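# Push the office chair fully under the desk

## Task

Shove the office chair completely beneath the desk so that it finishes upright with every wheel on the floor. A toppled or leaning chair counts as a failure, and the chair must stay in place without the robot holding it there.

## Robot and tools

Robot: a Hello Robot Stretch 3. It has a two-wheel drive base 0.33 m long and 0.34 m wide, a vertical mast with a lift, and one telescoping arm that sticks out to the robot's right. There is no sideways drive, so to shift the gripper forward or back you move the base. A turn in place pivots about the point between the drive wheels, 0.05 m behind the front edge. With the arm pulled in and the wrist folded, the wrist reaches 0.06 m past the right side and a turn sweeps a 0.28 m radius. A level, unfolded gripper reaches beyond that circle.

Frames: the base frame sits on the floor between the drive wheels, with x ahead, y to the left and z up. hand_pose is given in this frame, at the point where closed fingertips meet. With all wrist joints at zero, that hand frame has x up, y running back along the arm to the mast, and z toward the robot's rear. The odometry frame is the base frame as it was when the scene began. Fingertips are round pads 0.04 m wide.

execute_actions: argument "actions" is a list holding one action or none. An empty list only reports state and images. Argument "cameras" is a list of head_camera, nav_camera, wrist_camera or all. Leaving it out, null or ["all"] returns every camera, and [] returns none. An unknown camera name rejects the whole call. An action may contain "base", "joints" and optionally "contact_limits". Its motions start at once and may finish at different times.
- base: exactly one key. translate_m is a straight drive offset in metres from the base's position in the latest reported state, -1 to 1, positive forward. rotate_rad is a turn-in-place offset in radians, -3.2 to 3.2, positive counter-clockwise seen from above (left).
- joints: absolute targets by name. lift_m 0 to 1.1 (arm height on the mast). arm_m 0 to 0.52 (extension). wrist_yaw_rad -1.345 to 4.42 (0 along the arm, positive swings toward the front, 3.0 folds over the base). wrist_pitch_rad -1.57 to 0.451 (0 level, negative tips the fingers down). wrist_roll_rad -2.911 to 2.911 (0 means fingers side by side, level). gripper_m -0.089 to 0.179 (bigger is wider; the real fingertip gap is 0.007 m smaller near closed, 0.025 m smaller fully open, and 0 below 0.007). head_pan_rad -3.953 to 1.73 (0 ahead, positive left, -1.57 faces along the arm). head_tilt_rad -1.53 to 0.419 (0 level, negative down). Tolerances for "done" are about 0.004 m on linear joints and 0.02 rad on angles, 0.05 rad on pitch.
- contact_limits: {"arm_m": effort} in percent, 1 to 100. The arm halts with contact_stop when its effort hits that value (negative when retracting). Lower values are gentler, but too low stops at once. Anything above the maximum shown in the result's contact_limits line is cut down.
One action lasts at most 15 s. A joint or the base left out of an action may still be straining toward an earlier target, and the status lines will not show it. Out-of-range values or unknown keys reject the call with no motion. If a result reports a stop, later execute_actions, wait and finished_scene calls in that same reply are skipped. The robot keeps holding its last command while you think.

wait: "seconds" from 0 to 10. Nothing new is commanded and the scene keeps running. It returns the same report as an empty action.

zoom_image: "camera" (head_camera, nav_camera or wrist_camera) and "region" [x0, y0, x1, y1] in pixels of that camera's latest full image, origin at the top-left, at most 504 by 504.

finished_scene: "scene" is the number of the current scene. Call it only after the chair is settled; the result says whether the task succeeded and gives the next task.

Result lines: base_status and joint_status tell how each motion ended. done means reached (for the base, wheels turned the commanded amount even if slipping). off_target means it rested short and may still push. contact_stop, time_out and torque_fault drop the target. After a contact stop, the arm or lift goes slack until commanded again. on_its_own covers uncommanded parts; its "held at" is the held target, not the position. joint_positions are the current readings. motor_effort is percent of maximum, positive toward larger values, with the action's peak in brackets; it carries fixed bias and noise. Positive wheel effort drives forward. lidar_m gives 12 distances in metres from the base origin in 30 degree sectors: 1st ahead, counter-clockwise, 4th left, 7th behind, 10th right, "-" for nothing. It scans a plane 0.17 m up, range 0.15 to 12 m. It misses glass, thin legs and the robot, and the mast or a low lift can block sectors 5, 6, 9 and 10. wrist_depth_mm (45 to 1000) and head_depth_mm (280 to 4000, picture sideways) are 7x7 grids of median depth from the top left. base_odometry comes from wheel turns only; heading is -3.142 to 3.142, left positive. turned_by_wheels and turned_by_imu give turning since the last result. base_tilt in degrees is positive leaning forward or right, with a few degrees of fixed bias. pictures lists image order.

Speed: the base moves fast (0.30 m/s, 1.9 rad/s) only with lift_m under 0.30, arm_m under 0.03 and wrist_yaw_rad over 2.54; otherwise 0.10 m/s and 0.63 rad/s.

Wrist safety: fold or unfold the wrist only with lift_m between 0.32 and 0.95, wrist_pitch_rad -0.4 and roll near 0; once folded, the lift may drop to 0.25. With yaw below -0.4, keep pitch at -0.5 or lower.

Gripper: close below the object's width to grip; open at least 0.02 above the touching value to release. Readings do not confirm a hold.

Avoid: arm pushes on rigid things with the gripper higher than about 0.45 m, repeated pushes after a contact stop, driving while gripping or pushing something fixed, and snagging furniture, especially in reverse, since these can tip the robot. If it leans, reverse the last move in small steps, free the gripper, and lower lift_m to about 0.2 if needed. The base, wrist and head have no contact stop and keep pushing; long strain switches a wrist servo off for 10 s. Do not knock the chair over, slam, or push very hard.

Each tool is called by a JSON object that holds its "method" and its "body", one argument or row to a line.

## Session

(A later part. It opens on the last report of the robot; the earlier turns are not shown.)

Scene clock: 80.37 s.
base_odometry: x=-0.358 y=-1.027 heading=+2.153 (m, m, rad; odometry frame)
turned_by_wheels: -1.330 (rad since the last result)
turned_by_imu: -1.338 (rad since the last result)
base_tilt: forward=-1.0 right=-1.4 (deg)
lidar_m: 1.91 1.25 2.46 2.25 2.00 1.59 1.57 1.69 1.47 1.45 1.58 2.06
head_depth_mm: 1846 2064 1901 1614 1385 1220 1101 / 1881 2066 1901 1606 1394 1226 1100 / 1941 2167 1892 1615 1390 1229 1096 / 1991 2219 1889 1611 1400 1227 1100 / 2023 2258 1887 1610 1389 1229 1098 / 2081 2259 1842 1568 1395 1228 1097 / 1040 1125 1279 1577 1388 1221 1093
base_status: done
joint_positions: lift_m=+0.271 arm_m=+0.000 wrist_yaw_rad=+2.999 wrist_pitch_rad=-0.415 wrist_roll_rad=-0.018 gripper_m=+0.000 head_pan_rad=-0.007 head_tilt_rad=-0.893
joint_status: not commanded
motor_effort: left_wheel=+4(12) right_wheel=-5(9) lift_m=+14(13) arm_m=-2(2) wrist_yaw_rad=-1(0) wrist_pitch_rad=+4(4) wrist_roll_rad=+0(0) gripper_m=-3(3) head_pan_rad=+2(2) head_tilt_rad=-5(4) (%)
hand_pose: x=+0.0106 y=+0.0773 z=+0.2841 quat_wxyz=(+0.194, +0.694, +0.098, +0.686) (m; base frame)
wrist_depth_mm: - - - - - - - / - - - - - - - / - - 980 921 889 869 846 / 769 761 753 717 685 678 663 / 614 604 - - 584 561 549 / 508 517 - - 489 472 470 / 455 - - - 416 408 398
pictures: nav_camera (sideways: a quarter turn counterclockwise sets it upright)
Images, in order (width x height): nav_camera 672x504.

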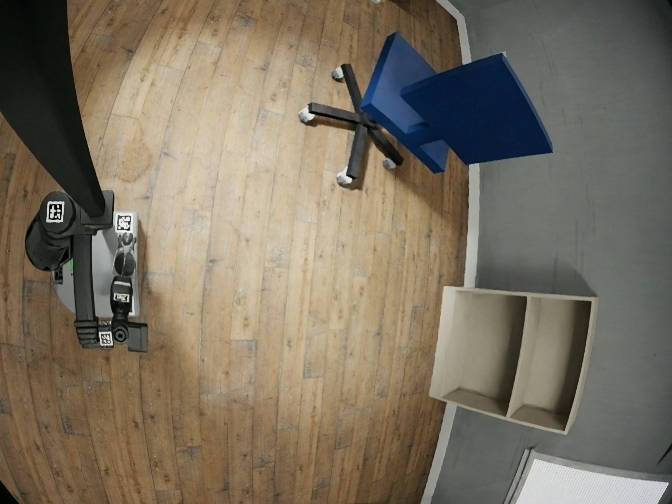

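{"method": "execute_actions", "body": {
  "actions": [
    {"base":{"translate_m":1.0}}
  ],
  "cameras": []
}}

{"method": "execute_actions", "body": {
  "actions": [
    {"base":{"translate_m":0.55}}
  ],
  "cameras": []
}}

{"method": "execute_actions", "body": {
  "actions": [
    {"base":{"rotate_rad":2.2}}
  ],
  "cameras": ["nav_camera"]
}}

Scene clock: 85.53 s.
base_odometry: x=-0.908 y=-0.192 heading=+2.153 (m, m, rad; odometry frame)
turned_by_wheels: +0.000 (rad since the last result)
turned_by_imu: +0.007 (rad since the last result)
base_tilt: forward=-1.0 right=-1.4 (deg)
lidar_m: 0.92 1.31 1.99 0.68 2.78 2.57 2.55 2.00 1.60 1.58 1.27 1.19
head_depth_mm: 951 1089 1365 1487 1387 1220 1099 / 1044 1184 1370 1481 1388 1221 1101 / 1062 1239 1482 1606 1386 1225 1095 / 1086 1267 1525 1603 1389 1225 1100 / 1103 1293 1562 1607 1389 1226 1098 / 1129 1326 1611 1621 1386 1221 1098 / 1151 1359 1648 1607 1389 1222 1097
base_status: done
joint_positions: lift_m=+0.271 arm_m=+0.000 wrist_yaw_rad=+2.999 wrist_pitch_rad=-0.415 wrist_roll_rad=-0.018 gripper_m=+0.000 head_pan_rad=-0.007 head_tilt_rad=-0.893
joint_status: not commanded
motor_effort: left_wheel=+3(13) right_wheel=-4(7) lift_m=+14(14) arm_m=-2(2) wrist_yaw_rad=+1(1) wrist_pitch_rad=+4(4) wrist_roll_rad=+0(0) gripper_m=-2(2) head_pan_rad=+2(2) head_tilt_rad=-3(4) (%)
hand_pose: x=+0.0106 y=+0.0773 z=+0.2841 quat_wxyz=(+0.194, +0.694, +0.098, +0.686) (m; base frame)
wrist_depth_mm: - - - - - - - / - - - 957 - - - / - - 835 790 729 851 846 / 782 747 745 671 678 677 670 / 612 604 - - 588 551 535 / 513 517 - - 479 466 458 / 451 - - - 411 410 400
pictures: none
No camera images: the call's "cameras" was empty. Leave "cameras" out to get every camera's image.

Scene clock: 89.00 s.
base_odometry: x=-1.210 y=+0.268 heading=+2.153 (m, m, rad; odometry frame)
turned_by_wheels: +0.000 (rad since the last result)
turned_by_imu: +0.004 (rad since the last result)
base_tilt: forward=-1.0 right=-1.4 (deg)
lidar_m: 0.67 0.73 1.10 2.09 2.71 3.11 3.10 2.08 1.68 1.02 0.80 0.40
head_depth_mm: 547 634 735 753 701 1132 1096 / 558 647 769 958 1126 1107 1095 / 568 659 794 986 1294 1233 1094 / 579 677 811 1021 1311 1226 1098 / 591 693 837 1057 1348 1222 1093 / 602 708 861 1101 1346 1221 1100 / 615 725 891 1144 1366 1230 1100
base_status: done
joint_positions: lift_m=+0.271 arm_m=+0.000 wrist_yaw_rad=+2.999 wrist_pitch_rad=-0.415 wrist_roll_rad=-0.018 gripper_m=+0.000 head_pan_rad=-0.007 head_tilt_rad=-0.893
joint_status: not commanded
motor_effort: left_wheel=+3(11) right_wheel=-4(7) lift_m=+14(13) arm_m=-2(2) wrist_yaw_rad=+0(0) wrist_pitch_rad=+4(4) wrist_roll_rad=+0(0) gripper_m=-2(3) head_pan_rad=+2(3) head_tilt_rad=-5(5) (%)
hand_pose: x=+0.0106 y=+0.0773 z=+0.2841 quat_wxyz=(+0.194, +0.694, +0.098, +0.686) (m; base frame)
wrist_depth_mm: - - - - - - 821 / - - - - - - 847 / 735 723 924 913 887 870 780 / 699 757 750 721 708 681 658 / 618 616 - - 589 545 550 / 516 515 - - 486 474 460 / 453 - - - 415 405 402
pictures: none
No camera images: the call's "cameras" was empty. Leave "cameras" out to get every camera's image.

Scene clock: 91.60 s.
base_odometry: x=-1.210 y=+0.268 heading=-1.930 (m, m, rad; odometry frame)
turned_by_wheels: +2.200 (rad since the last result)
turned_by_imu: +2.213 (rad since the last result)
base_tilt: forward=-1.0 right=-1.3 (deg)
lidar_m: 0.82 3.10 3.11 1.94 1.68 1.02 0.75 0.40 0.67 0.77 1.29 2.09
head_depth_mm: 2459 2324 1907 1554 1401 1226 1098 / 2683 2359 1855 1068 1400 1229 1100 / 2772 2323 1203 1020 1332 1225 1102 / 3020 2249 685 951 1336 1220 1098 / 3010 608 754 1056 1339 1224 1099 / 737 834 1815 1600 1385 1222 1099 / 2760 2328 1904 1598 1391 1225 1099
base_status: done
joint_positions: lift_m=+0.271 arm_m=+0.000 wrist_yaw_rad=+2.999 wrist_pitch_rad=-0.415 wrist_roll_rad=-0.018 gripper_m=+0.000 head_pan_rad=-0.007 head_tilt_rad=-0.893
joint_status: not commanded
motor_effort: left_wheel=-4(10) right_wheel=+4(12) lift_m=+14(14) arm_m=-2(2) wrist_yaw_rad=+2(1) wrist_pitch_rad=+4(4) wrist_roll_rad=+0(0) gripper_m=-3(3) head_pan_rad=+2(3) head_tilt_rad=-5(4) (%)
hand_pose: x=+0.0106 y=+0.0772 z=+0.2841 quat_wxyz=(+0.194, +0.694, +0.098, +0.686) (m; base frame)
wrist_depth_mm: - - - - - - - / - - - - - - - / - 991 995 935 872 866 848 / 779 757 751 704 703 679 662 / 615 613 - - 576 551 543 / 511 513 - - 482 468 463 / 447 - - - 411 410 403
pictures: nav_camera (sideways: a quarter turn counterclockwise sets it upright)
Images, in order (width x height): nav_camera 672x504.

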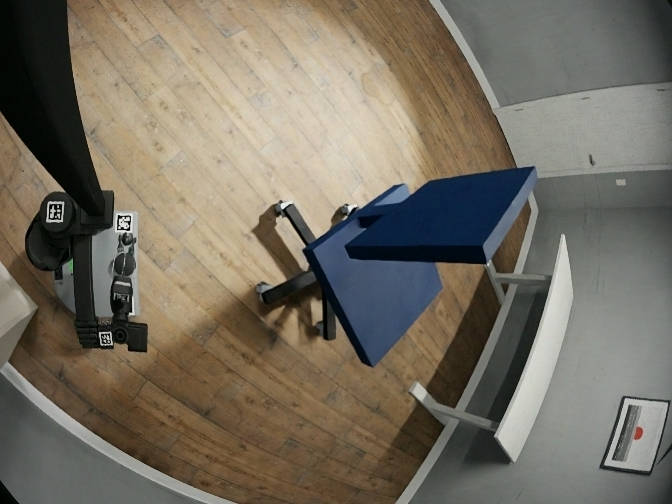

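{"method": "execute_actions", "body": {
  "actions": [
    {"base":{"translate_m":0.4}}
  ],
  "cameras": []
}}

{"method": "execute_actions", "body": {
  "actions": [
    {"joints":{"lift_m":0.31}}
  ],
  "cameras": []
}}

{"method": "execute_actions", "body": {
  "actions": [
    {"base":{"translate_m":0.5},"joints":{"head_tilt_rad":-1.1}}
  ],
  "cameras": ["nav_camera"]
}}

Scene clock: 94.87 s.
base_odometry: x=-1.351 y=-0.107 heading=-1.930 (m, m, rad; odometry frame)
turned_by_wheels: +0.000 (rad since the last result)
turned_by_imu: +0.003 (rad since the last result)
base_tilt: forward=-1.1 right=-1.3 (deg)
lidar_m: 0.42 2.83 2.83 2.28 1.95 1.39 0.79 0.87 0.95 1.08 1.82 1.76
head_depth_mm: 2117 2276 1893 1609 877 818 1093 / 2348 2331 1906 1622 882 791 1099 / 2576 2284 1913 1022 881 777 1025 / 2771 2348 1898 1019 881 775 728 / 2911 2335 1905 1608 867 327 1064 / 2790 2323 1905 956 331 1197 1081 / 2676 2339 459 402 1381 1225 1098
base_status: done
joint_positions: lift_m=+0.271 arm_m=+0.000 wrist_yaw_rad=+2.999 wrist_pitch_rad=-0.415 wrist_roll_rad=-0.018 gripper_m=+0.000 head_pan_rad=-0.007 head_tilt_rad=-0.893
joint_status: not commanded
motor_effort: left_wheel=-4(9) right_wheel=+5(11) lift_m=+14(14) arm_m=-2(2) wrist_yaw_rad=+0(1) wrist_pitch_rad=+4(4) wrist_roll_rad=+1(1) gripper_m=-3(2) head_pan_rad=+2(2) head_tilt_rad=-5(5) (%)
hand_pose: x=+0.0106 y=+0.0772 z=+0.2841 quat_wxyz=(+0.194, +0.694, +0.098, +0.686) (m; base frame)
wrist_depth_mm: - - - - - - - / - - - - - - - / - 1000 988 948 901 860 858 / 758 748 741 729 682 687 663 / 622 603 - - 579 556 543 / 508 511 - - 478 442 351 / 458 - - - 409 407 396
pictures: none
No camera images: the call's "cameras" was empty. Leave "cameras" out to get every camera's image.

Scene clock: 96.03 s.
base_odometry: x=-1.351 y=-0.107 heading=-1.930 (m, m, rad; odometry frame)
turned_by_wheels: +0.000 (rad since the last result)
turned_by_imu: +0.000 (rad since the last result)
base_tilt: forward=-1.0 right=-1.3 (deg)
lidar_m: 0.42 2.83 2.82 2.27 1.95 1.39 0.79 0.87 0.95 1.08 1.83 1.76
head_depth_mm: 2145 2262 1911 1595 881 816 1099 / 2314 2342 1898 1595 883 789 1101 / 2552 2236 1891 1017 883 776 1024 / 2775 2329 1894 1014 879 778 726 / 2939 2343 1898 1617 862 327 1062 / 2823 2347 1888 952 331 1202 1084 / 2661 2323 459 404 1387 1231 1098
base_status: not commanded
joint_positions: lift_m=+0.309 arm_m=+0.000 wrist_yaw_rad=+2.999 wrist_pitch_rad=-0.415 wrist_roll_rad=-0.018 gripper_m=+0.000 head_pan_rad=-0.007 head_tilt_rad=-0.893
joint_status: all done
motor_effort: left_wheel=-4(5) right_wheel=+5(5) lift_m=+60(63) arm_m=-2(2) wrist_yaw_rad=+0(0) wrist_pitch_rad=+4(5) wrist_roll_rad=+0(0) gripper_m=-3(3) head_pan_rad=+2(2) head_tilt_rad=-4(5) (%)
hand_pose: x=+0.0106 y=+0.0772 z=+0.3226 quat_wxyz=(+0.194, +0.694, +0.098, +0.686) (m; base frame)
wrist_depth_mm: - - - - - - - / - - - - - - - / - - - - 987 991 953 / 854 832 801 778 765 761 737 / 684 664 - - 637 605 595 / 572 569 546 - 525 414 488 / 492 484 - - 450 446 357
pictures: none
No camera images: the call's "cameras" was empty. Leave "cameras" out to get every camera's image.

Scene clock: 102.07 s.
base_odometry: x=-1.527 y=-0.575 heading=-1.931 (m, m, rad; odometry frame)
turned_by_wheels: -0.001 (rad since the last result)
turned_by_imu: +0.002 (rad since the last result)
base_tilt: forward=-1.2 right=-1.4 (deg)
lidar_m: 0.33 2.48 2.48 2.68 2.30 2.31 1.28 1.29 1.29 1.47 1.39 1.85
head_depth_mm: 1915 1744 1554 1409 819 1175 1080 / 1909 1758 1572 887 808 1147 - / 2019 1766 1570 891 806 768 - / 2016 1765 1567 891 812 740 - / 2025 1775 1568 894 814 399 - / 2036 1781 1563 894 294 1149 1103 / 2023 1777 1578 325 307 1181 1087
base_status: done
joint_positions: lift_m=+0.309 arm_m=+0.000 wrist_yaw_rad=+3.000 wrist_pitch_rad=-0.416 wrist_roll_rad=-0.018 gripper_m=+0.000 head_pan_rad=-0.006 head_tilt_rad=-1.089
joint_status: all done
on_its_own: right_wheel is at rest, and its effort (+30) is outside its rest range (-18 to +18)
motor_effort: left_wheel=-1(16) right_wheel=+30(84) lift_m=+59(60) arm_m=-2(2) wrist_yaw_rad=+0(0) wrist_pitch_rad=+4(5) wrist_roll_rad=+1(0) gripper_m=-3(3) head_pan_rad=+2(2) head_tilt_rad=-7(34) (%)
hand_pose: x=+0.0105 y=+0.0772 z=+0.3225 quat_wxyz=(+0.194, +0.694, +0.098, +0.686) (m; base frame)
wrist_depth_mm: - - - - - 64 54 / - - - - - 69 57 / - - - - - 879 60 / 841 810 813 775 782 721 733 / 685 659 - - 631 619 599 / 574 554 551 - 423 503 502 / 486 481 - - 441 353 431
pictures: nav_camera (sideways: a quarter turn counterclockwise sets it upright)
Images, in order (width x height): nav_camera 672x504.

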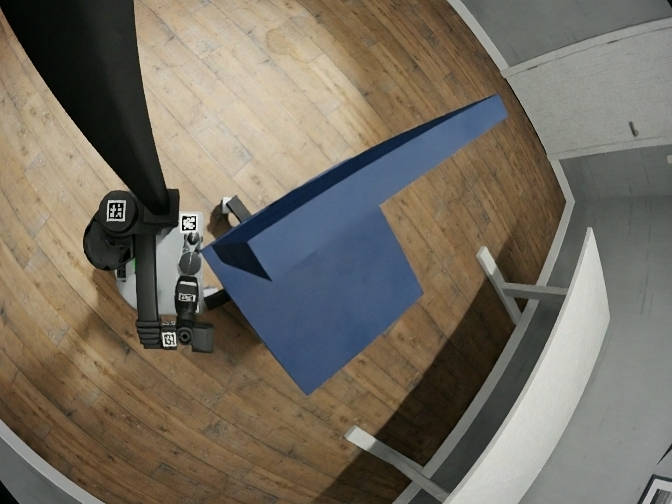

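Working. Another 0.4.

{"method": "execute_actions", "body": {
  "actions": [
    {"base":{"translate_m":0.4}}
  ],
  "cameras": ["nav_camera"]
}}

Scene clock: 107.17 s.
base_odometry: x=-1.668 y=-0.949 heading=-1.932 (m, m, rad; odometry frame)
turned_by_wheels: -0.001 (rad since the last result)
turned_by_imu: +0.002 (rad since the last result)
base_tilt: forward=-1.1 right=-1.3 (deg)
lidar_m: 0.33 2.18 2.20 2.53 2.59 2.59 1.68 1.57 1.56 1.79 1.17 1.56
head_depth_mm: 873 1751 1569 1410 820 1171 1081 / 932 1687 1569 890 809 1151 - / 1944 1736 1563 892 810 770 - / 2000 1761 1573 892 809 742 - / 2016 1767 1585 890 809 407 - / 2021 1778 1578 894 295 1151 1103 / 2043 1765 1569 324 307 1183 1090
base_status: done
joint_positions: lift_m=+0.309 arm_m=+0.000 wrist_yaw_rad=+3.000 wrist_pitch_rad=-0.416 wrist_roll_rad=-0.018 gripper_m=+0.000 head_pan_rad=-0.006 head_tilt_rad=-1.089
joint_status: not commanded
on_its_own: right_wheel is at rest, and its effort (+31) is outside its rest range (-18 to +18)
motor_effort: left_wheel=-1(5) right_wheel=+31(46) lift_m=+60(59) arm_m=-2(2) wrist_yaw_rad=+0(1) wrist_pitch_rad=+4(4) wrist_roll_rad=+0(0) gripper_m=-2(3) head_pan_rad=+2(2) head_tilt_rad=-7(7) (%)
hand_pose: x=+0.0105 y=+0.0772 z=+0.3225 quat_wxyz=(+0.194, +0.694, +0.098, +0.686) (m; base frame)
wrist_depth_mm: - - - - - 64 54 / - - - - - 68 56 / - - - - 969 876 59 / 854 827 824 807 761 736 751 / 674 676 - - 651 610 599 / 575 545 542 - 417 495 490 / 485 495 - - 442 355 420
pictures: nav_camera (sideways: a quarter turn counterclockwise sets it upright)
Images, in order (width x height): nav_camera 672x504.

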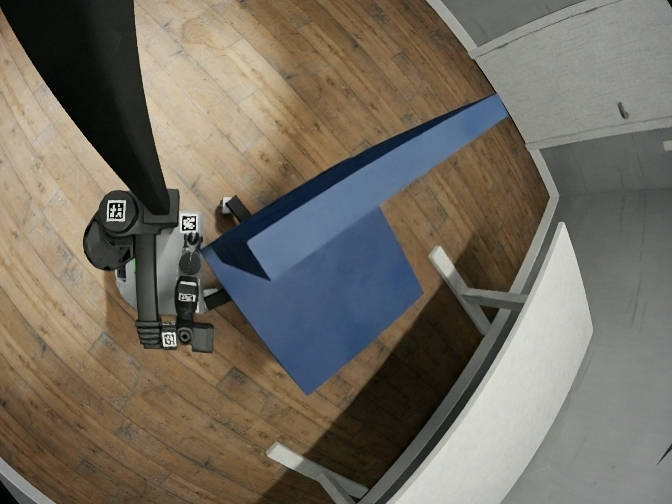

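{"method": "execute_actions", "body": {
  "actions": [
    {"base":{"translate_m":-0.15}}
  ],
  "cameras": []
}}

{"method": "execute_actions", "body": {
  "actions": [
    {"joints":{"lift_m":0.27}}
  ],
  "cameras": []
}}

{"method": "execute_actions", "body": {
  "actions": [
    {"base":{"translate_m":-0.35}}
  ],
  "cameras": []
}}

{"method": "execute_actions", "body": {
  "actions": [
    {"base":{"rotate_rad":0.94}}
  ],
  "cameras": []
}}

{"method": "execute_actions", "body": {
  "actions": [
    {"base":{"translate_m":0.57}}
  ],
  "cameras": []
}}

{"method": "execute_actions", "body": {
  "actions": [
    {"base":{"rotate_rad":-1.66},"joints":{"head_tilt_rad":-0.9}}
  ],
  "cameras": ["nav_camera"]
}}

Scene clock: 110.10 s.
base_odometry: x=-1.615 y=-0.808 heading=-1.932 (m, m, rad; odometry frame)
turned_by_wheels: +0.000 (rad since the last result)
turned_by_imu: -0.001 (rad since the last result)
base_tilt: forward=-0.9 right=-1.4 (deg)
lidar_m: 0.48 2.30 2.31 2.64 2.49 2.48 1.53 1.46 1.46 1.67 1.24 1.66
head_depth_mm: 1771 1760 1573 888 1280 1175 1083 / 1589 1741 1005 890 1249 1168 - / 1967 1724 991 892 839 1155 - / 2030 1772 988 883 788 1169 - / 2024 1770 980 354 1165 1174 - / 2014 1781 373 1353 1286 1178 1103 / 2029 422 1527 1417 1285 1182 1091
base_status: done
joint_positions: lift_m=+0.309 arm_m=+0.000 wrist_yaw_rad=+3.000 wrist_pitch_rad=-0.416 wrist_roll_rad=-0.018 gripper_m=+0.000 head_pan_rad=-0.006 head_tilt_rad=-1.089
joint_status: not commanded
motor_effort: left_wheel=-3(10) right_wheel=+4(25) lift_m=+60(59) arm_m=-2(2) wrist_yaw_rad=+1(1) wrist_pitch_rad=+4(5) wrist_roll_rad=+1(0) gripper_m=-3(2) head_pan_rad=+2(2) head_tilt_rad=-7(8) (%)
hand_pose: x=+0.0105 y=+0.0772 z=+0.3225 quat_wxyz=(+0.194, +0.694, +0.098, +0.686) (m; base frame)
wrist_depth_mm: - - - - - - - / - - - - - - - / - - - - - 923 923 / 846 832 828 781 754 743 729 / 684 666 - - 635 612 603 / 560 548 547 - 516 488 399 / 487 491 - - 453 447 430
pictures: none
No camera images: the call's "cameras" was empty. Leave "cameras" out to get every camera's image.

Scene clock: 111.27 s.
base_odometry: x=-1.615 y=-0.808 heading=-1.932 (m, m, rad; odometry frame)
turned_by_wheels: +0.000 (rad since the last result)
turned_by_imu: +0.000 (rad since the last result)
base_tilt: forward=-0.9 right=-1.3 (deg)
lidar_m: 0.48 2.30 2.31 2.65 2.48 2.48 1.53 1.46 1.46 1.67 1.24 1.67
head_depth_mm: 1769 1740 1555 889 1274 1172 1082 / 1568 1752 1004 891 1244 1180 - / 2005 1712 993 891 836 1164 - / 2015 1774 988 878 789 1174 - / 2032 1774 979 354 1166 1177 - / 2055 1775 372 1360 1288 1176 1097 / 2020 421 1529 1419 1281 1177 1086
base_status: not commanded
joint_positions: lift_m=+0.271 arm_m=+0.000 wrist_yaw_rad=+3.000 wrist_pitch_rad=-0.416 wrist_roll_rad=-0.018 gripper_m=+0.000 head_pan_rad=-0.006 head_tilt_rad=-1.089
joint_status: all done
motor_effort: left_wheel=-3(3) right_wheel=+3(4) lift_m=+13(54) arm_m=-2(2) wrist_yaw_rad=+0(1) wrist_pitch_rad=+4(4) wrist_roll_rad=+0(0) gripper_m=-2(3) head_pan_rad=+2(2) head_tilt_rad=-8(6) (%)
hand_pose: x=+0.0105 y=+0.0772 z=+0.2840 quat_wxyz=(+0.194, +0.694, +0.098, +0.686) (m; base frame)
wrist_depth_mm: - - - - - - - / - - - - - - - / - - 987 937 878 861 836 / 774 739 755 715 698 681 662 / 615 596 - - 590 549 536 / 515 523 - - 482 452 382 / 450 - - - 416 407 398
pictures: none
No camera images: the call's "cameras" was empty. Leave "cameras" out to get every camera's image.

Scene clock: 114.17 s.
base_odometry: x=-1.492 y=-0.481 heading=-1.932 (m, m, rad; odometry frame)
turned_by_wheels: +0.000 (rad since the last result)
turned_by_imu: -0.002 (rad since the last result)
base_tilt: forward=-1.1 right=-1.3 (deg)
lidar_m: 0.83 2.55 2.55 2.60 2.23 2.23 1.18 1.22 1.22 1.40 1.46 1.92
head_depth_mm: 1946 1749 1520 1404 1280 1171 1085 / 1953 1113 1032 1406 1282 1176 - / 1972 1113 996 1370 1286 1175 - / 545 673 961 1394 1291 1177 - / 571 741 1052 1381 1283 1173 - / 750 1682 1563 1417 1290 1172 1105 / 2041 1764 1571 1415 1277 1174 1086
base_status: done
joint_positions: lift_m=+0.271 arm_m=+0.000 wrist_yaw_rad=+3.000 wrist_pitch_rad=-0.416 wrist_roll_rad=-0.018 gripper_m=+0.000 head_pan_rad=-0.006 head_tilt_rad=-1.089
joint_status: not commanded
motor_effort: left_wheel=-3(11) right_wheel=+3(6) lift_m=+14(14) arm_m=-2(2) wrist_yaw_rad=+0(0) wrist_pitch_rad=+5(5) wrist_roll_rad=+0(0) gripper_m=-2(3) head_pan_rad=+2(2) head_tilt_rad=-6(7) (%)
hand_pose: x=+0.0105 y=+0.0772 z=+0.2840 quat_wxyz=(+0.194, +0.694, +0.098, +0.686) (m; base frame)
wrist_depth_mm: - - - - - - - / - - - - - - - / - - 946 928 879 859 831 / 758 762 754 724 694 685 670 / 614 605 - - 581 555 554 / 512 520 - - 479 476 461 / 455 - - - 410 410 401
pictures: none
No camera images: the call's "cameras" was empty. Leave "cameras" out to get every camera's image.

Scene clock: 115.97 s.
base_odometry: x=-1.492 y=-0.481 heading=-0.992 (m, m, rad; odometry frame)
turned_by_wheels: +0.940 (rad since the last result)
turned_by_imu: +0.946 (rad since the last result)
base_tilt: forward=-0.9 right=-1.4 (deg)
lidar_m: 2.55 2.76 2.25 2.23 1.19 1.22 1.22 1.33 1.94 1.46 0.83 2.57
head_depth_mm: 2003 1759 1562 1406 1272 1174 1076 / 2000 1764 1572 1410 1280 1171 - / 2014 1764 1570 1411 1277 1172 - / 2012 1776 1569 1410 1275 1176 - / 2019 1774 1578 1415 1285 1176 - / 2018 1785 1571 1408 1283 1179 1105 / 2029 1777 1573 1419 1293 1181 1093
base_status: done
joint_positions: lift_m=+0.271 arm_m=+0.000 wrist_yaw_rad=+3.000 wrist_pitch_rad=-0.416 wrist_roll_rad=-0.018 gripper_m=+0.000 head_pan_rad=-0.006 head_tilt_rad=-1.089
joint_status: not commanded
motor_effort: left_wheel=-4(11) right_wheel=+4(11) lift_m=+14(14) arm_m=-2(2) wrist_yaw_rad=+0(0) wrist_pitch_rad=+5(5) wrist_roll_rad=+0(0) gripper_m=-3(2) head_pan_rad=+2(2) head_tilt_rad=-8(7) (%)
hand_pose: x=+0.0105 y=+0.0772 z=+0.2840 quat_wxyz=(+0.194, +0.694, +0.098, +0.686) (m; base frame)
wrist_depth_mm: - - - - - - - / - - - - - - - / 951 - 970 943 888 881 859 / 770 749 753 710 712 679 656 / 615 596 - - 591 556 543 / 511 519 - - 482 471 463 / 450 - - - 413 407 398
pictures: none
No camera images: the call's "cameras" was empty. Leave "cameras" out to get every camera's image.

Scene clock: 119.50 s.
base_odometry: x=-1.180 y=-0.958 heading=-0.992 (m, m, rad; odometry frame)
turned_by_wheels: +0.000 (rad since the last result)
turned_by_imu: +0.004 (rad since the last result)
base_tilt: forward=-1.1 right=-1.3 (deg)
lidar_m: 1.99 2.16 2.17 2.15 2.08 1.62 1.78 1.94 1.66 0.68 2.16 2.01
head_depth_mm: 1875 1771 1564 1409 1278 1175 1073 / 1896 1761 1563 1412 1278 1168 - / 1899 1769 1567 1407 1281 1172 - / 1927 1752 1573 1400 1277 1171 - / 1949 1764 1574 1406 1281 1172 - / 1953 1776 1581 1420 1289 1178 1097 / 1978 1775 1575 1420 1298 1184 1092
base_status: done
joint_positions: lift_m=+0.271 arm_m=+0.000 wrist_yaw_rad=+3.000 wrist_pitch_rad=-0.416 wrist_roll_rad=-0.018 gripper_m=+0.000 head_pan_rad=-0.006 head_tilt_rad=-1.089
joint_status: not commanded
motor_effort: left_wheel=-5(9) right_wheel=+5(10) lift_m=+13(14) arm_m=-2(2) wrist_yaw_rad=-1(0) wrist_pitch_rad=+5(4) wrist_roll_rad=+0(0) gripper_m=-2(3) head_pan_rad=+2(2) head_tilt_rad=-6(7) (%)
hand_pose: x=+0.0105 y=+0.0772 z=+0.2840 quat_wxyz=(+0.194, +0.694, +0.098, +0.686) (m; base frame)
wrist_depth_mm: - - - - - - - / - - - - - - - / - 994 967 947 902 854 873 / 778 753 743 708 703 681 669 / 619 603 - - 566 560 546 / 515 514 - - 480 473 457 / 458 - - - 412 412 395
pictures: none
No camera images: the call's "cameras" was empty. Leave "cameras" out to get every camera's image.

Scene clock: 121.77 s.
base_odometry: x=-1.180 y=-0.958 heading=-2.652 (m, m, rad; odometry frame)
turned_by_wheels: -1.660 (rad since the last result)
turned_by_imu: -1.670 (rad since the last result)
base_tilt: forward=-1.1 right=-1.4 (deg)
lidar_m: 0.68 1.66 2.04 1.99 2.09 2.20 2.15 2.08 1.63 1.78 1.87 1.66
head_depth_mm: 1289 1999 479 1533 1391 1225 1094 / 1290 1989 500 618 894 1225 1091 / 1288 2014 523 653 894 1221 1096 / 1292 1990 550 693 937 1179 1097 / 1289 1953 576 737 1310 1225 1097 / 1287 543 609 789 1357 1219 1096 / 1287 560 675 1604 1392 1228 1096
base_status: done
joint_positions: lift_m=+0.271 arm_m=+0.000 wrist_yaw_rad=+3.000 wrist_pitch_rad=-0.416 wrist_roll_rad=-0.018 gripper_m=+0.000 head_pan_rad=-0.006 head_tilt_rad=-0.902
joint_status: all done
motor_effort: left_wheel=+4(11) right_wheel=-4(10) lift_m=+14(14) arm_m=-2(2) wrist_yaw_rad=+0(0) wrist_pitch_rad=+5(5) wrist_roll_rad=+0(0) gripper_m=-2(3) head_pan_rad=+2(3) head_tilt_rad=+0(24) (%)
hand_pose: x=+0.0105 y=+0.0772 z=+0.2840 quat_wxyz=(+0.194, +0.694, +0.098, +0.686) (m; base frame)
wrist_depth_mm: - - - - - - - / - - - - - - - / - - 958 913 871 865 829 / 785 746 753 713 685 667 670 / 628 597 - - 576 560 540 / 506 517 - - 484 478 463 / 445 - - - 416 409 403
pictures: nav_camera (sideways: a quarter turn counterclockwise sets it upright)
Images, in order (width x height): nav_camera 672x504.

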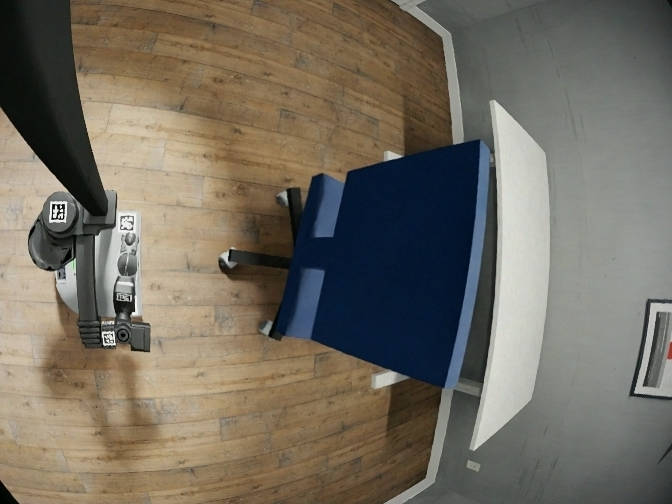

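{"method": "execute_actions", "body": {
  "actions": [
    {"base":{"translate_m":0.25}}
  ],
  "cameras": []
}}

{"method": "execute_actions", "body": {
  "actions": [
    {"joints":{"lift_m":0.31}}
  ],
  "cameras": []
}}

{"method": "execute_actions", "body": {
  "actions": [
    {"base":{"translate_m":0.45},"joints":{"head_tilt_rad":-1.1}}
  ],
  "cameras": ["nav_camera"]
}}

Scene clock: 124.50 s.
base_odometry: x=-1.401 y=-1.076 heading=-2.652 (m, m, rad; odometry frame)
turned_by_wheels: +0.000 (rad since the last result)
turned_by_imu: +0.002 (rad since the last result)
base_tilt: forward=-1.0 right=-1.4 (deg)
lidar_m: 0.44 1.42 2.00 1.97 2.08 2.45 2.39 2.27 1.75 1.80 1.89 1.43
head_depth_mm: 1289 1040 1901 1597 329 418 1094 / 1299 1075 1876 1601 337 462 1051 / 1285 1080 1908 1012 348 516 1082 / 1291 1083 1887 1010 377 584 1052 / 1288 1076 1898 1008 411 690 1091 / 1294 1112 1777 373 452 801 1102 / 1293 1109 1897 382 502 1201 1095
base_status: done
joint_positions: lift_m=+0.271 arm_m=+0.000 wrist_yaw_rad=+3.000 wrist_pitch_rad=-0.416 wrist_roll_rad=-0.018 gripper_m=+0.000 head_pan_rad=-0.006 head_tilt_rad=-0.901
joint_status: not commanded
motor_effort: left_wheel=+4(12) right_wheel=-5(8) lift_m=+14(14) arm_m=-2(2) wrist_yaw_rad=+1(1) wrist_pitch_rad=+4(4) wrist_roll_rad=+0(0) gripper_m=-2(3) head_pan_rad=+2(2) head_tilt_rad=+0(2) (%)
hand_pose: x=+0.0105 y=+0.0772 z=+0.2840 quat_wxyz=(+0.194, +0.694, +0.098, +0.686) (m; base frame)
wrist_depth_mm: - - - - - - - / - - - - - - - / - 986 925 900 902 866 832 / 747 745 751 719 710 685 662 / 618 599 - - 579 566 452 / 511 519 - - 484 473 459 / 448 - - - 414 412 402
pictures: none
No camera images: the call's "cameras" was empty. Leave "cameras" out to get every camera's image.

Scene clock: 125.67 s.
base_odometry: x=-1.401 y=-1.076 heading=-2.652 (m, m, rad; odometry frame)
turned_by_wheels: +0.000 (rad since the last result)
turned_by_imu: +0.000 (rad since the last result)
base_tilt: forward=-1.1 right=-1.4 (deg)
lidar_m: 0.43 1.43 2.00 1.98 2.08 2.46 2.40 2.27 1.75 1.79 1.89 1.43
head_depth_mm: 1293 1040 1885 1595 330 418 1095 / 1294 1077 1882 1602 337 462 1050 / 1301 1074 1896 1014 347 515 1087 / 1296 1074 1870 1008 377 584 1049 / 1295 1081 1892 1013 411 693 1095 / 1295 1112 1783 374 453 804 1099 / 1283 1105 1881 382 503 1201 1094
base_status: not commanded
joint_positions: lift_m=+0.309 arm_m=+0.000 wrist_yaw_rad=+3.000 wrist_pitch_rad=-0.416 wrist_roll_rad=-0.018 gripper_m=+0.000 head_pan_rad=-0.006 head_tilt_rad=-0.901
joint_status: all done
motor_effort: left_wheel=+3(4) right_wheel=-5(4) lift_m=+60(58) arm_m=-2(2) wrist_yaw_rad=+0(1) wrist_pitch_rad=+5(4) wrist_roll_rad=+0(0) gripper_m=-3(3) head_pan_rad=+2(2) head_tilt_rad=+0(0) (%)
hand_pose: x=+0.0105 y=+0.0772 z=+0.3225 quat_wxyz=(+0.194, +0.694, +0.098, +0.686) (m; base frame)
wrist_depth_mm: - - - - - - - / - - - - - - - / - - - - 968 954 942 / 842 834 816 784 748 740 720 / 686 659 - - 639 603 484 / 566 553 543 - 525 512 486 / 478 485 - - 449 447 435
pictures: none
No camera images: the call's "cameras" was empty. Leave "cameras" out to get every camera's image.

Scene clock: 131.13 s.
base_odometry: x=-1.798 y=-1.287 heading=-2.652 (m, m, rad; odometry frame)
turned_by_wheels: +0.000 (rad since the last result)
turned_by_imu: +0.003 (rad since the last result)
base_tilt: forward=-1.0 right=-1.3 (deg)
lidar_m: 0.36 1.02 1.94 1.92 2.06 2.90 2.84 2.42 1.87 1.82 1.76 1.06
head_depth_mm: 870 760 710 1403 300 1167 1081 / 872 762 941 913 304 1133 - / 876 764 940 889 305 1133 - / 872 766 945 889 322 1072 - / 879 770 964 890 346 1154 - / 877 767 976 891 374 1171 1113 / 877 769 1455 1379 406 1164 1093
base_status: translate_m off_target (by the wheels' count: +0.4499 of +0.4500)
joint_positions: lift_m=+0.309 arm_m=+0.000 wrist_yaw_rad=+3.000 wrist_pitch_rad=-0.416 wrist_roll_rad=-0.018 gripper_m=+0.000 head_pan_rad=-0.006 head_tilt_rad=-1.092
joint_status: all done
on_its_own: left_wheel is at rest, and its effort (+21) is outside its rest range (-18 to +18)
motor_effort: left_wheel=+21(79) right_wheel=+10(46) lift_m=+59(60) arm_m=-2(2) wrist_yaw_rad=+1(0) wrist_pitch_rad=+5(4) wrist_roll_rad=+0(0) gripper_m=-3(2) head_pan_rad=+1(3) head_tilt_rad=-5(29) (%)
hand_pose: x=+0.0106 y=+0.0772 z=+0.3225 quat_wxyz=(+0.194, +0.694, +0.098, +0.686) (m; base frame)
wrist_depth_mm: - - - - - - - / - - - - - - - / - - - - - 956 927 / 869 839 815 786 762 750 714 / 675 665 - - 616 500 598 / 558 550 546 - 519 510 408 / 473 498 - - 453 444 429
pictures: nav_camera (sideways: a quarter turn counterclockwise sets it upright)
Images, in order (width x height): nav_camera 672x504.

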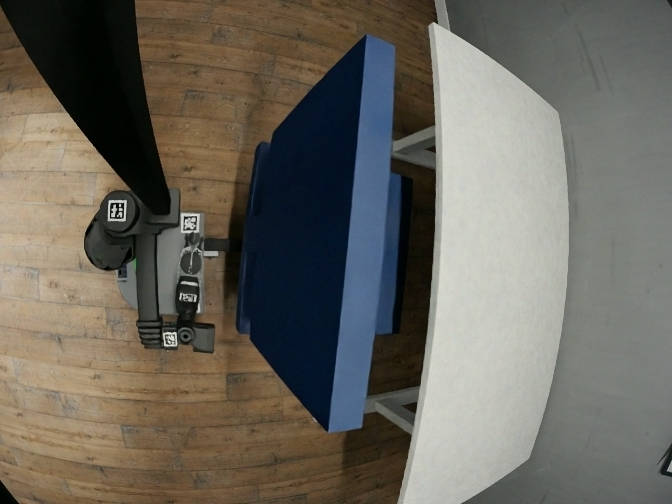

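{"method": "execute_actions", "body": {
  "actions": [
    {"base":{"translate_m":0.2}}
  ],
  "cameras": ["nav_camera"]
}}

Scene clock: 134.20 s.
base_odometry: x=-1.974 y=-1.382 heading=-2.651 (m, m, rad; odometry frame)
turned_by_wheels: +0.000 (rad since the last result)
turned_by_imu: +0.002 (rad since the last result)
base_tilt: forward=-1.1 right=-1.3 (deg)
lidar_m: 0.36 0.36 1.64 1.92 2.04 2.92 3.04 2.19 1.87 1.82 0.92 1.13
head_depth_mm: 867 762 678 609 323 1171 1083 / 870 762 679 610 330 1148 - / 872 763 680 611 337 1137 - / 876 766 680 622 344 1080 - / 875 768 682 622 351 1134 - / 878 771 682 623 358 1148 1106 / 875 768 682 624 367 1151 1087
base_status: translate_m off_target (by the wheels' count: +0.1999 of +0.2000)
joint_positions: lift_m=+0.309 arm_m=+0.000 wrist_yaw_rad=+3.000 wrist_pitch_rad=-0.416 wrist_roll_rad=-0.018 gripper_m=+0.000 head_pan_rad=-0.006 head_tilt_rad=-1.092
joint_status: not commanded
on_its_own: left_wheel is at rest, and its effort (+21) is outside its rest range (-18 to +18)
motor_effort: left_wheel=+21(34) right_wheel=+11(19) lift_m=+59(59) arm_m=-2(2) wrist_yaw_rad=-1(0) wrist_pitch_rad=+5(5) wrist_roll_rad=+0(0) gripper_m=-2(3) head_pan_rad=+2(2) head_tilt_rad=-5(6) (%)
hand_pose: x=+0.0106 y=+0.0772 z=+0.3225 quat_wxyz=(+0.194, +0.694, +0.098, +0.686) (m; base frame)
wrist_depth_mm: - - - - - - - / - - - - - - - / - - - - 992 961 770 / 854 824 827 769 793 718 731 / 678 664 - - 571 490 591 / 563 556 553 - 524 507 400 / 479 494 - - 453 447 388
pictures: nav_camera (sideways: a quarter turn counterclockwise sets it upright)
Images, in order (width x height): nav_camera 672x504.

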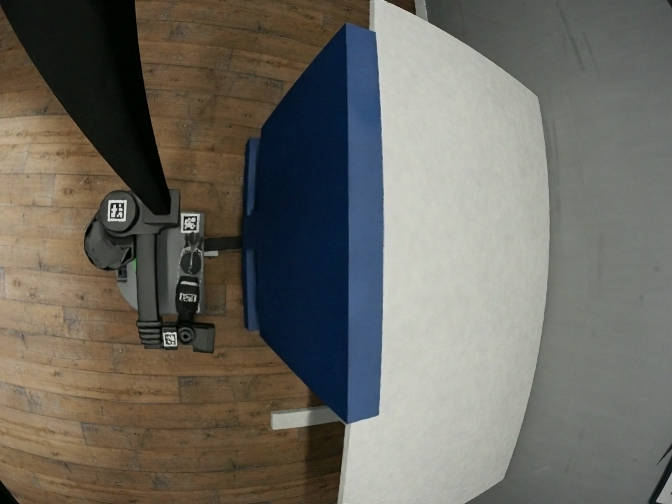

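{"method": "execute_actions", "body": {
  "actions": [
    {"base":{"translate_m":0.08}}
  ],
  "cameras": ["nav_camera"]
}}

Scene clock: 136.07 s.
base_odometry: x=-2.044 y=-1.419 heading=-2.651 (m, m, rad; odometry frame)
turned_by_wheels: +0.000 (rad since the last result)
turned_by_imu: +0.001 (rad since the last result)
base_tilt: forward=-1.0 right=-1.3 (deg)
lidar_m: 0.36 0.36 1.53 1.92 2.04 2.91 3.13 2.25 1.88 1.83 0.86 1.04
head_depth_mm: 865 761 677 610 350 1166 1083 / 871 761 678 609 351 1157 - / 871 765 680 613 353 1146 - / 874 767 681 613 354 1133 - / 875 765 683 613 355 1132 - / 877 768 682 615 356 1148 1106 / 877 769 684 613 357 1147 1094
base_status: translate_m off_target (by the wheels' count: +0.0799 of +0.0800)
joint_positions: lift_m=+0.309 arm_m=+0.000 wrist_yaw_rad=+3.000 wrist_pitch_rad=-0.416 wrist_roll_rad=-0.018 gripper_m=+0.000 head_pan_rad=-0.006 head_tilt_rad=-1.092
joint_status: not commanded
on_its_own: left_wheel is at rest, and its effort (+21) is outside its rest range (-18 to +18)
motor_effort: left_wheel=+21(34) right_wheel=+9(20) lift_m=+59(59) arm_m=-2(2) wrist_yaw_rad=+0(0) wrist_pitch_rad=+5(5) wrist_roll_rad=+0(1) gripper_m=-2(3) head_pan_rad=+2(2) head_tilt_rad=-6(5) (%)
hand_pose: x=+0.0106 y=+0.0772 z=+0.3225 quat_wxyz=(+0.194, +0.694, +0.098, +0.686) (m; base frame)
wrist_depth_mm: - - - - - - 572 / - - - - - - 663 / - - - - 982 979 713 / 851 829 833 802 732 708 703 / 678 669 - - 574 486 575 / 565 555 548 - 519 514 400 / 489 498 - - 450 450 341
pictures: nav_camera (sideways: a quarter turn counterclockwise sets it upright)
Images, in order (width x height): nav_camera 672x504.

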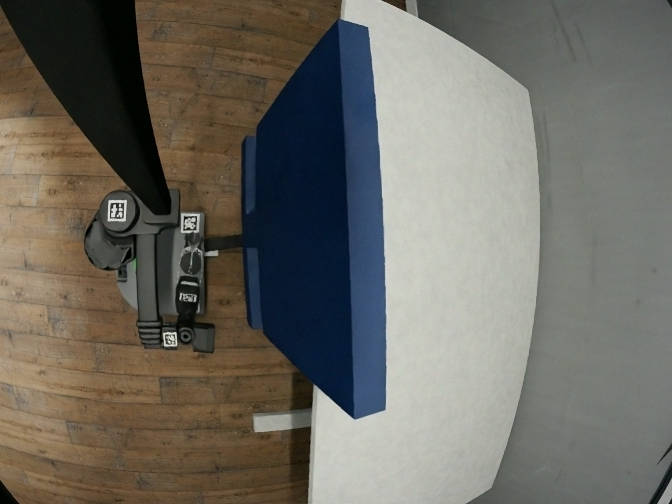

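{"method": "execute_actions", "body": {
  "actions": [
    {"base":{"translate_m":0.06}}
  ],
  "cameras": ["nav_camera"]
}}

Scene clock: 137.97 s.
base_odometry: x=-2.097 y=-1.447 heading=-2.651 (m, m, rad; odometry frame)
turned_by_wheels: +0.000 (rad since the last result)
turned_by_imu: +0.001 (rad since the last result)
base_tilt: forward=-1.1 right=-1.3 (deg)
lidar_m: 0.37 0.36 0.78 1.91 2.04 2.92 3.18 2.29 1.88 1.83 0.83 0.98
head_depth_mm: 853 761 678 608 543 1173 1084 / 856 764 679 609 300 1158 - / 858 763 681 612 305 767 - / 869 762 680 612 305 1067 - / 876 766 683 613 317 1137 - / 876 769 684 613 339 1149 1107 / 878 767 685 614 364 1165 1088
base_status: translate_m off_target (by the wheels' count: +0.0599 of +0.0600)
joint_positions: lift_m=+0.309 arm_m=+0.000 wrist_yaw_rad=+3.000 wrist_pitch_rad=-0.416 wrist_roll_rad=-0.018 gripper_m=+0.000 head_pan_rad=-0.006 head_tilt_rad=-1.092
joint_status: not commanded
on_its_own: left_wheel is at rest, and its effort (+21) is outside its rest range (-18 to +18)
motor_effort: left_wheel=+21(61) right_wheel=+10(30) lift_m=+58(59) arm_m=-2(2) wrist_yaw_rad=-1(0) wrist_pitch_rad=+5(5) wrist_roll_rad=+1(0) gripper_m=-2(3) head_pan_rad=+2(2) head_tilt_rad=-5(5) (%)
hand_pose: x=+0.0105 y=+0.0772 z=+0.3224 quat_wxyz=(+0.194, +0.694, +0.099, +0.686) (m; base frame)
wrist_depth_mm: - - - - - - 170 / - - - - - - 621 / - - - - 978 996 690 / 839 816 806 793 748 697 707 / 683 657 - - 588 489 578 / 566 554 544 - 520 508 399 / 476 486 - - 456 444 334
pictures: nav_camera (sideways: a quarter turn counterclockwise sets it upright)
Images, in order (width x height): nav_camera 672x504.

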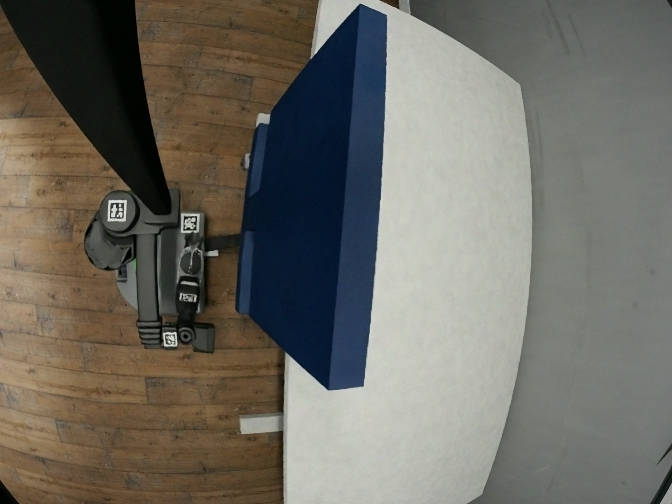

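ueBackrest touches the desk edge. Back off.

{"method": "execute_actions", "body": {
  "actions": [
    {"base":{"translate_m":-0.3},"joints":{"head_tilt_rad":-0.8}}
  ],
  "cameras": ["nav_camera","head_camera"]
}}

Scene clock: 142.30 s.
base_odometry: x=-1.833 y=-1.306 heading=-2.651 (m, m, rad; odometry frame)
turned_by_wheels: +0.000 (rad since the last result)
turned_by_imu: -0.002 (rad since the last result)
base_tilt: forward=-0.9 right=-1.4 (deg)
lidar_m: 0.66 0.99 1.89 1.92 2.06 2.93 2.88 2.07 1.86 1.82 1.70 1.03
head_depth_mm: 1036 1139 946 767 1408 1267 1123 / 1052 1156 940 730 1402 1255 1115 / 1065 1174 942 530 674 1216 1114 / 1077 1172 945 543 693 1195 1101 / 1090 1178 938 556 712 1212 1122 / 1098 1194 507 569 733 1216 1115 / 1117 1209 516 583 760 1223 1124
base_status: done
joint_positions: lift_m=+0.309 arm_m=+0.000 wrist_yaw_rad=+3.000 wrist_pitch_rad=-0.416 wrist_roll_rad=-0.018 gripper_m=+0.000 head_pan_rad=-0.006 head_tilt_rad=-0.803
joint_status: all done
motor_effort: left_wheel=+1(17) right_wheel=-1(7) lift_m=+58(58) arm_m=-2(2) wrist_yaw_rad=+0(0) wrist_pitch_rad=+5(5) wrist_roll_rad=+0(1) gripper_m=-3(3) head_pan_rad=+2(2) head_tilt_rad=+2(31) (%)
hand_pose: x=+0.0105 y=+0.0772 z=+0.3224 quat_wxyz=(+0.194, +0.694, +0.099, +0.686) (m; base frame)
wrist_depth_mm: - - - - - - - / - - - - - - - / - - - - - 935 938 / 842 817 834 812 760 724 596 / 690 659 - - 636 606 601 / 562 539 537 - 513 510 509 / 483 488 - - 450 452 442
pictures: head_camera (sideways: a quarter turn clockwise sets it upright), nav_camera (sideways: a quarter turn counterclockwise sets it upright)
Images, in order (width x height): head_camera 896x504, nav_camera 672x504.

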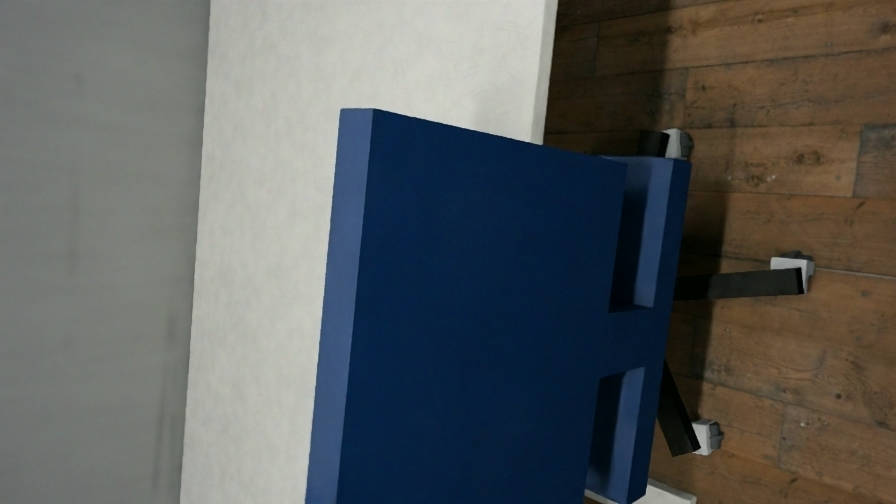

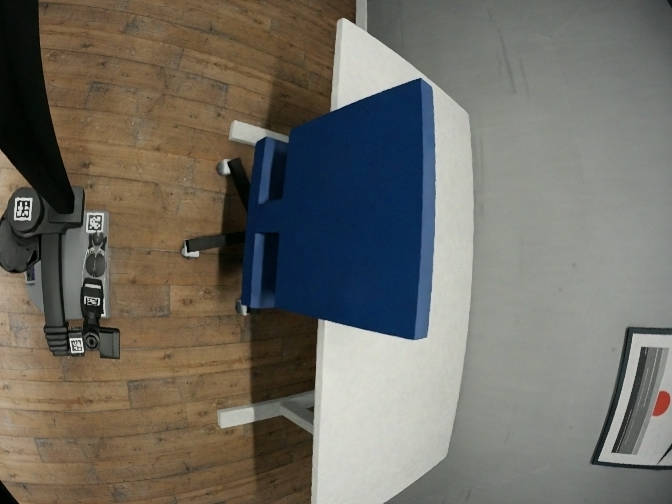

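Good enough.

{"method": "finished_scene", "body": {
  "scene": 1
}}

The scene is finished: the task was done.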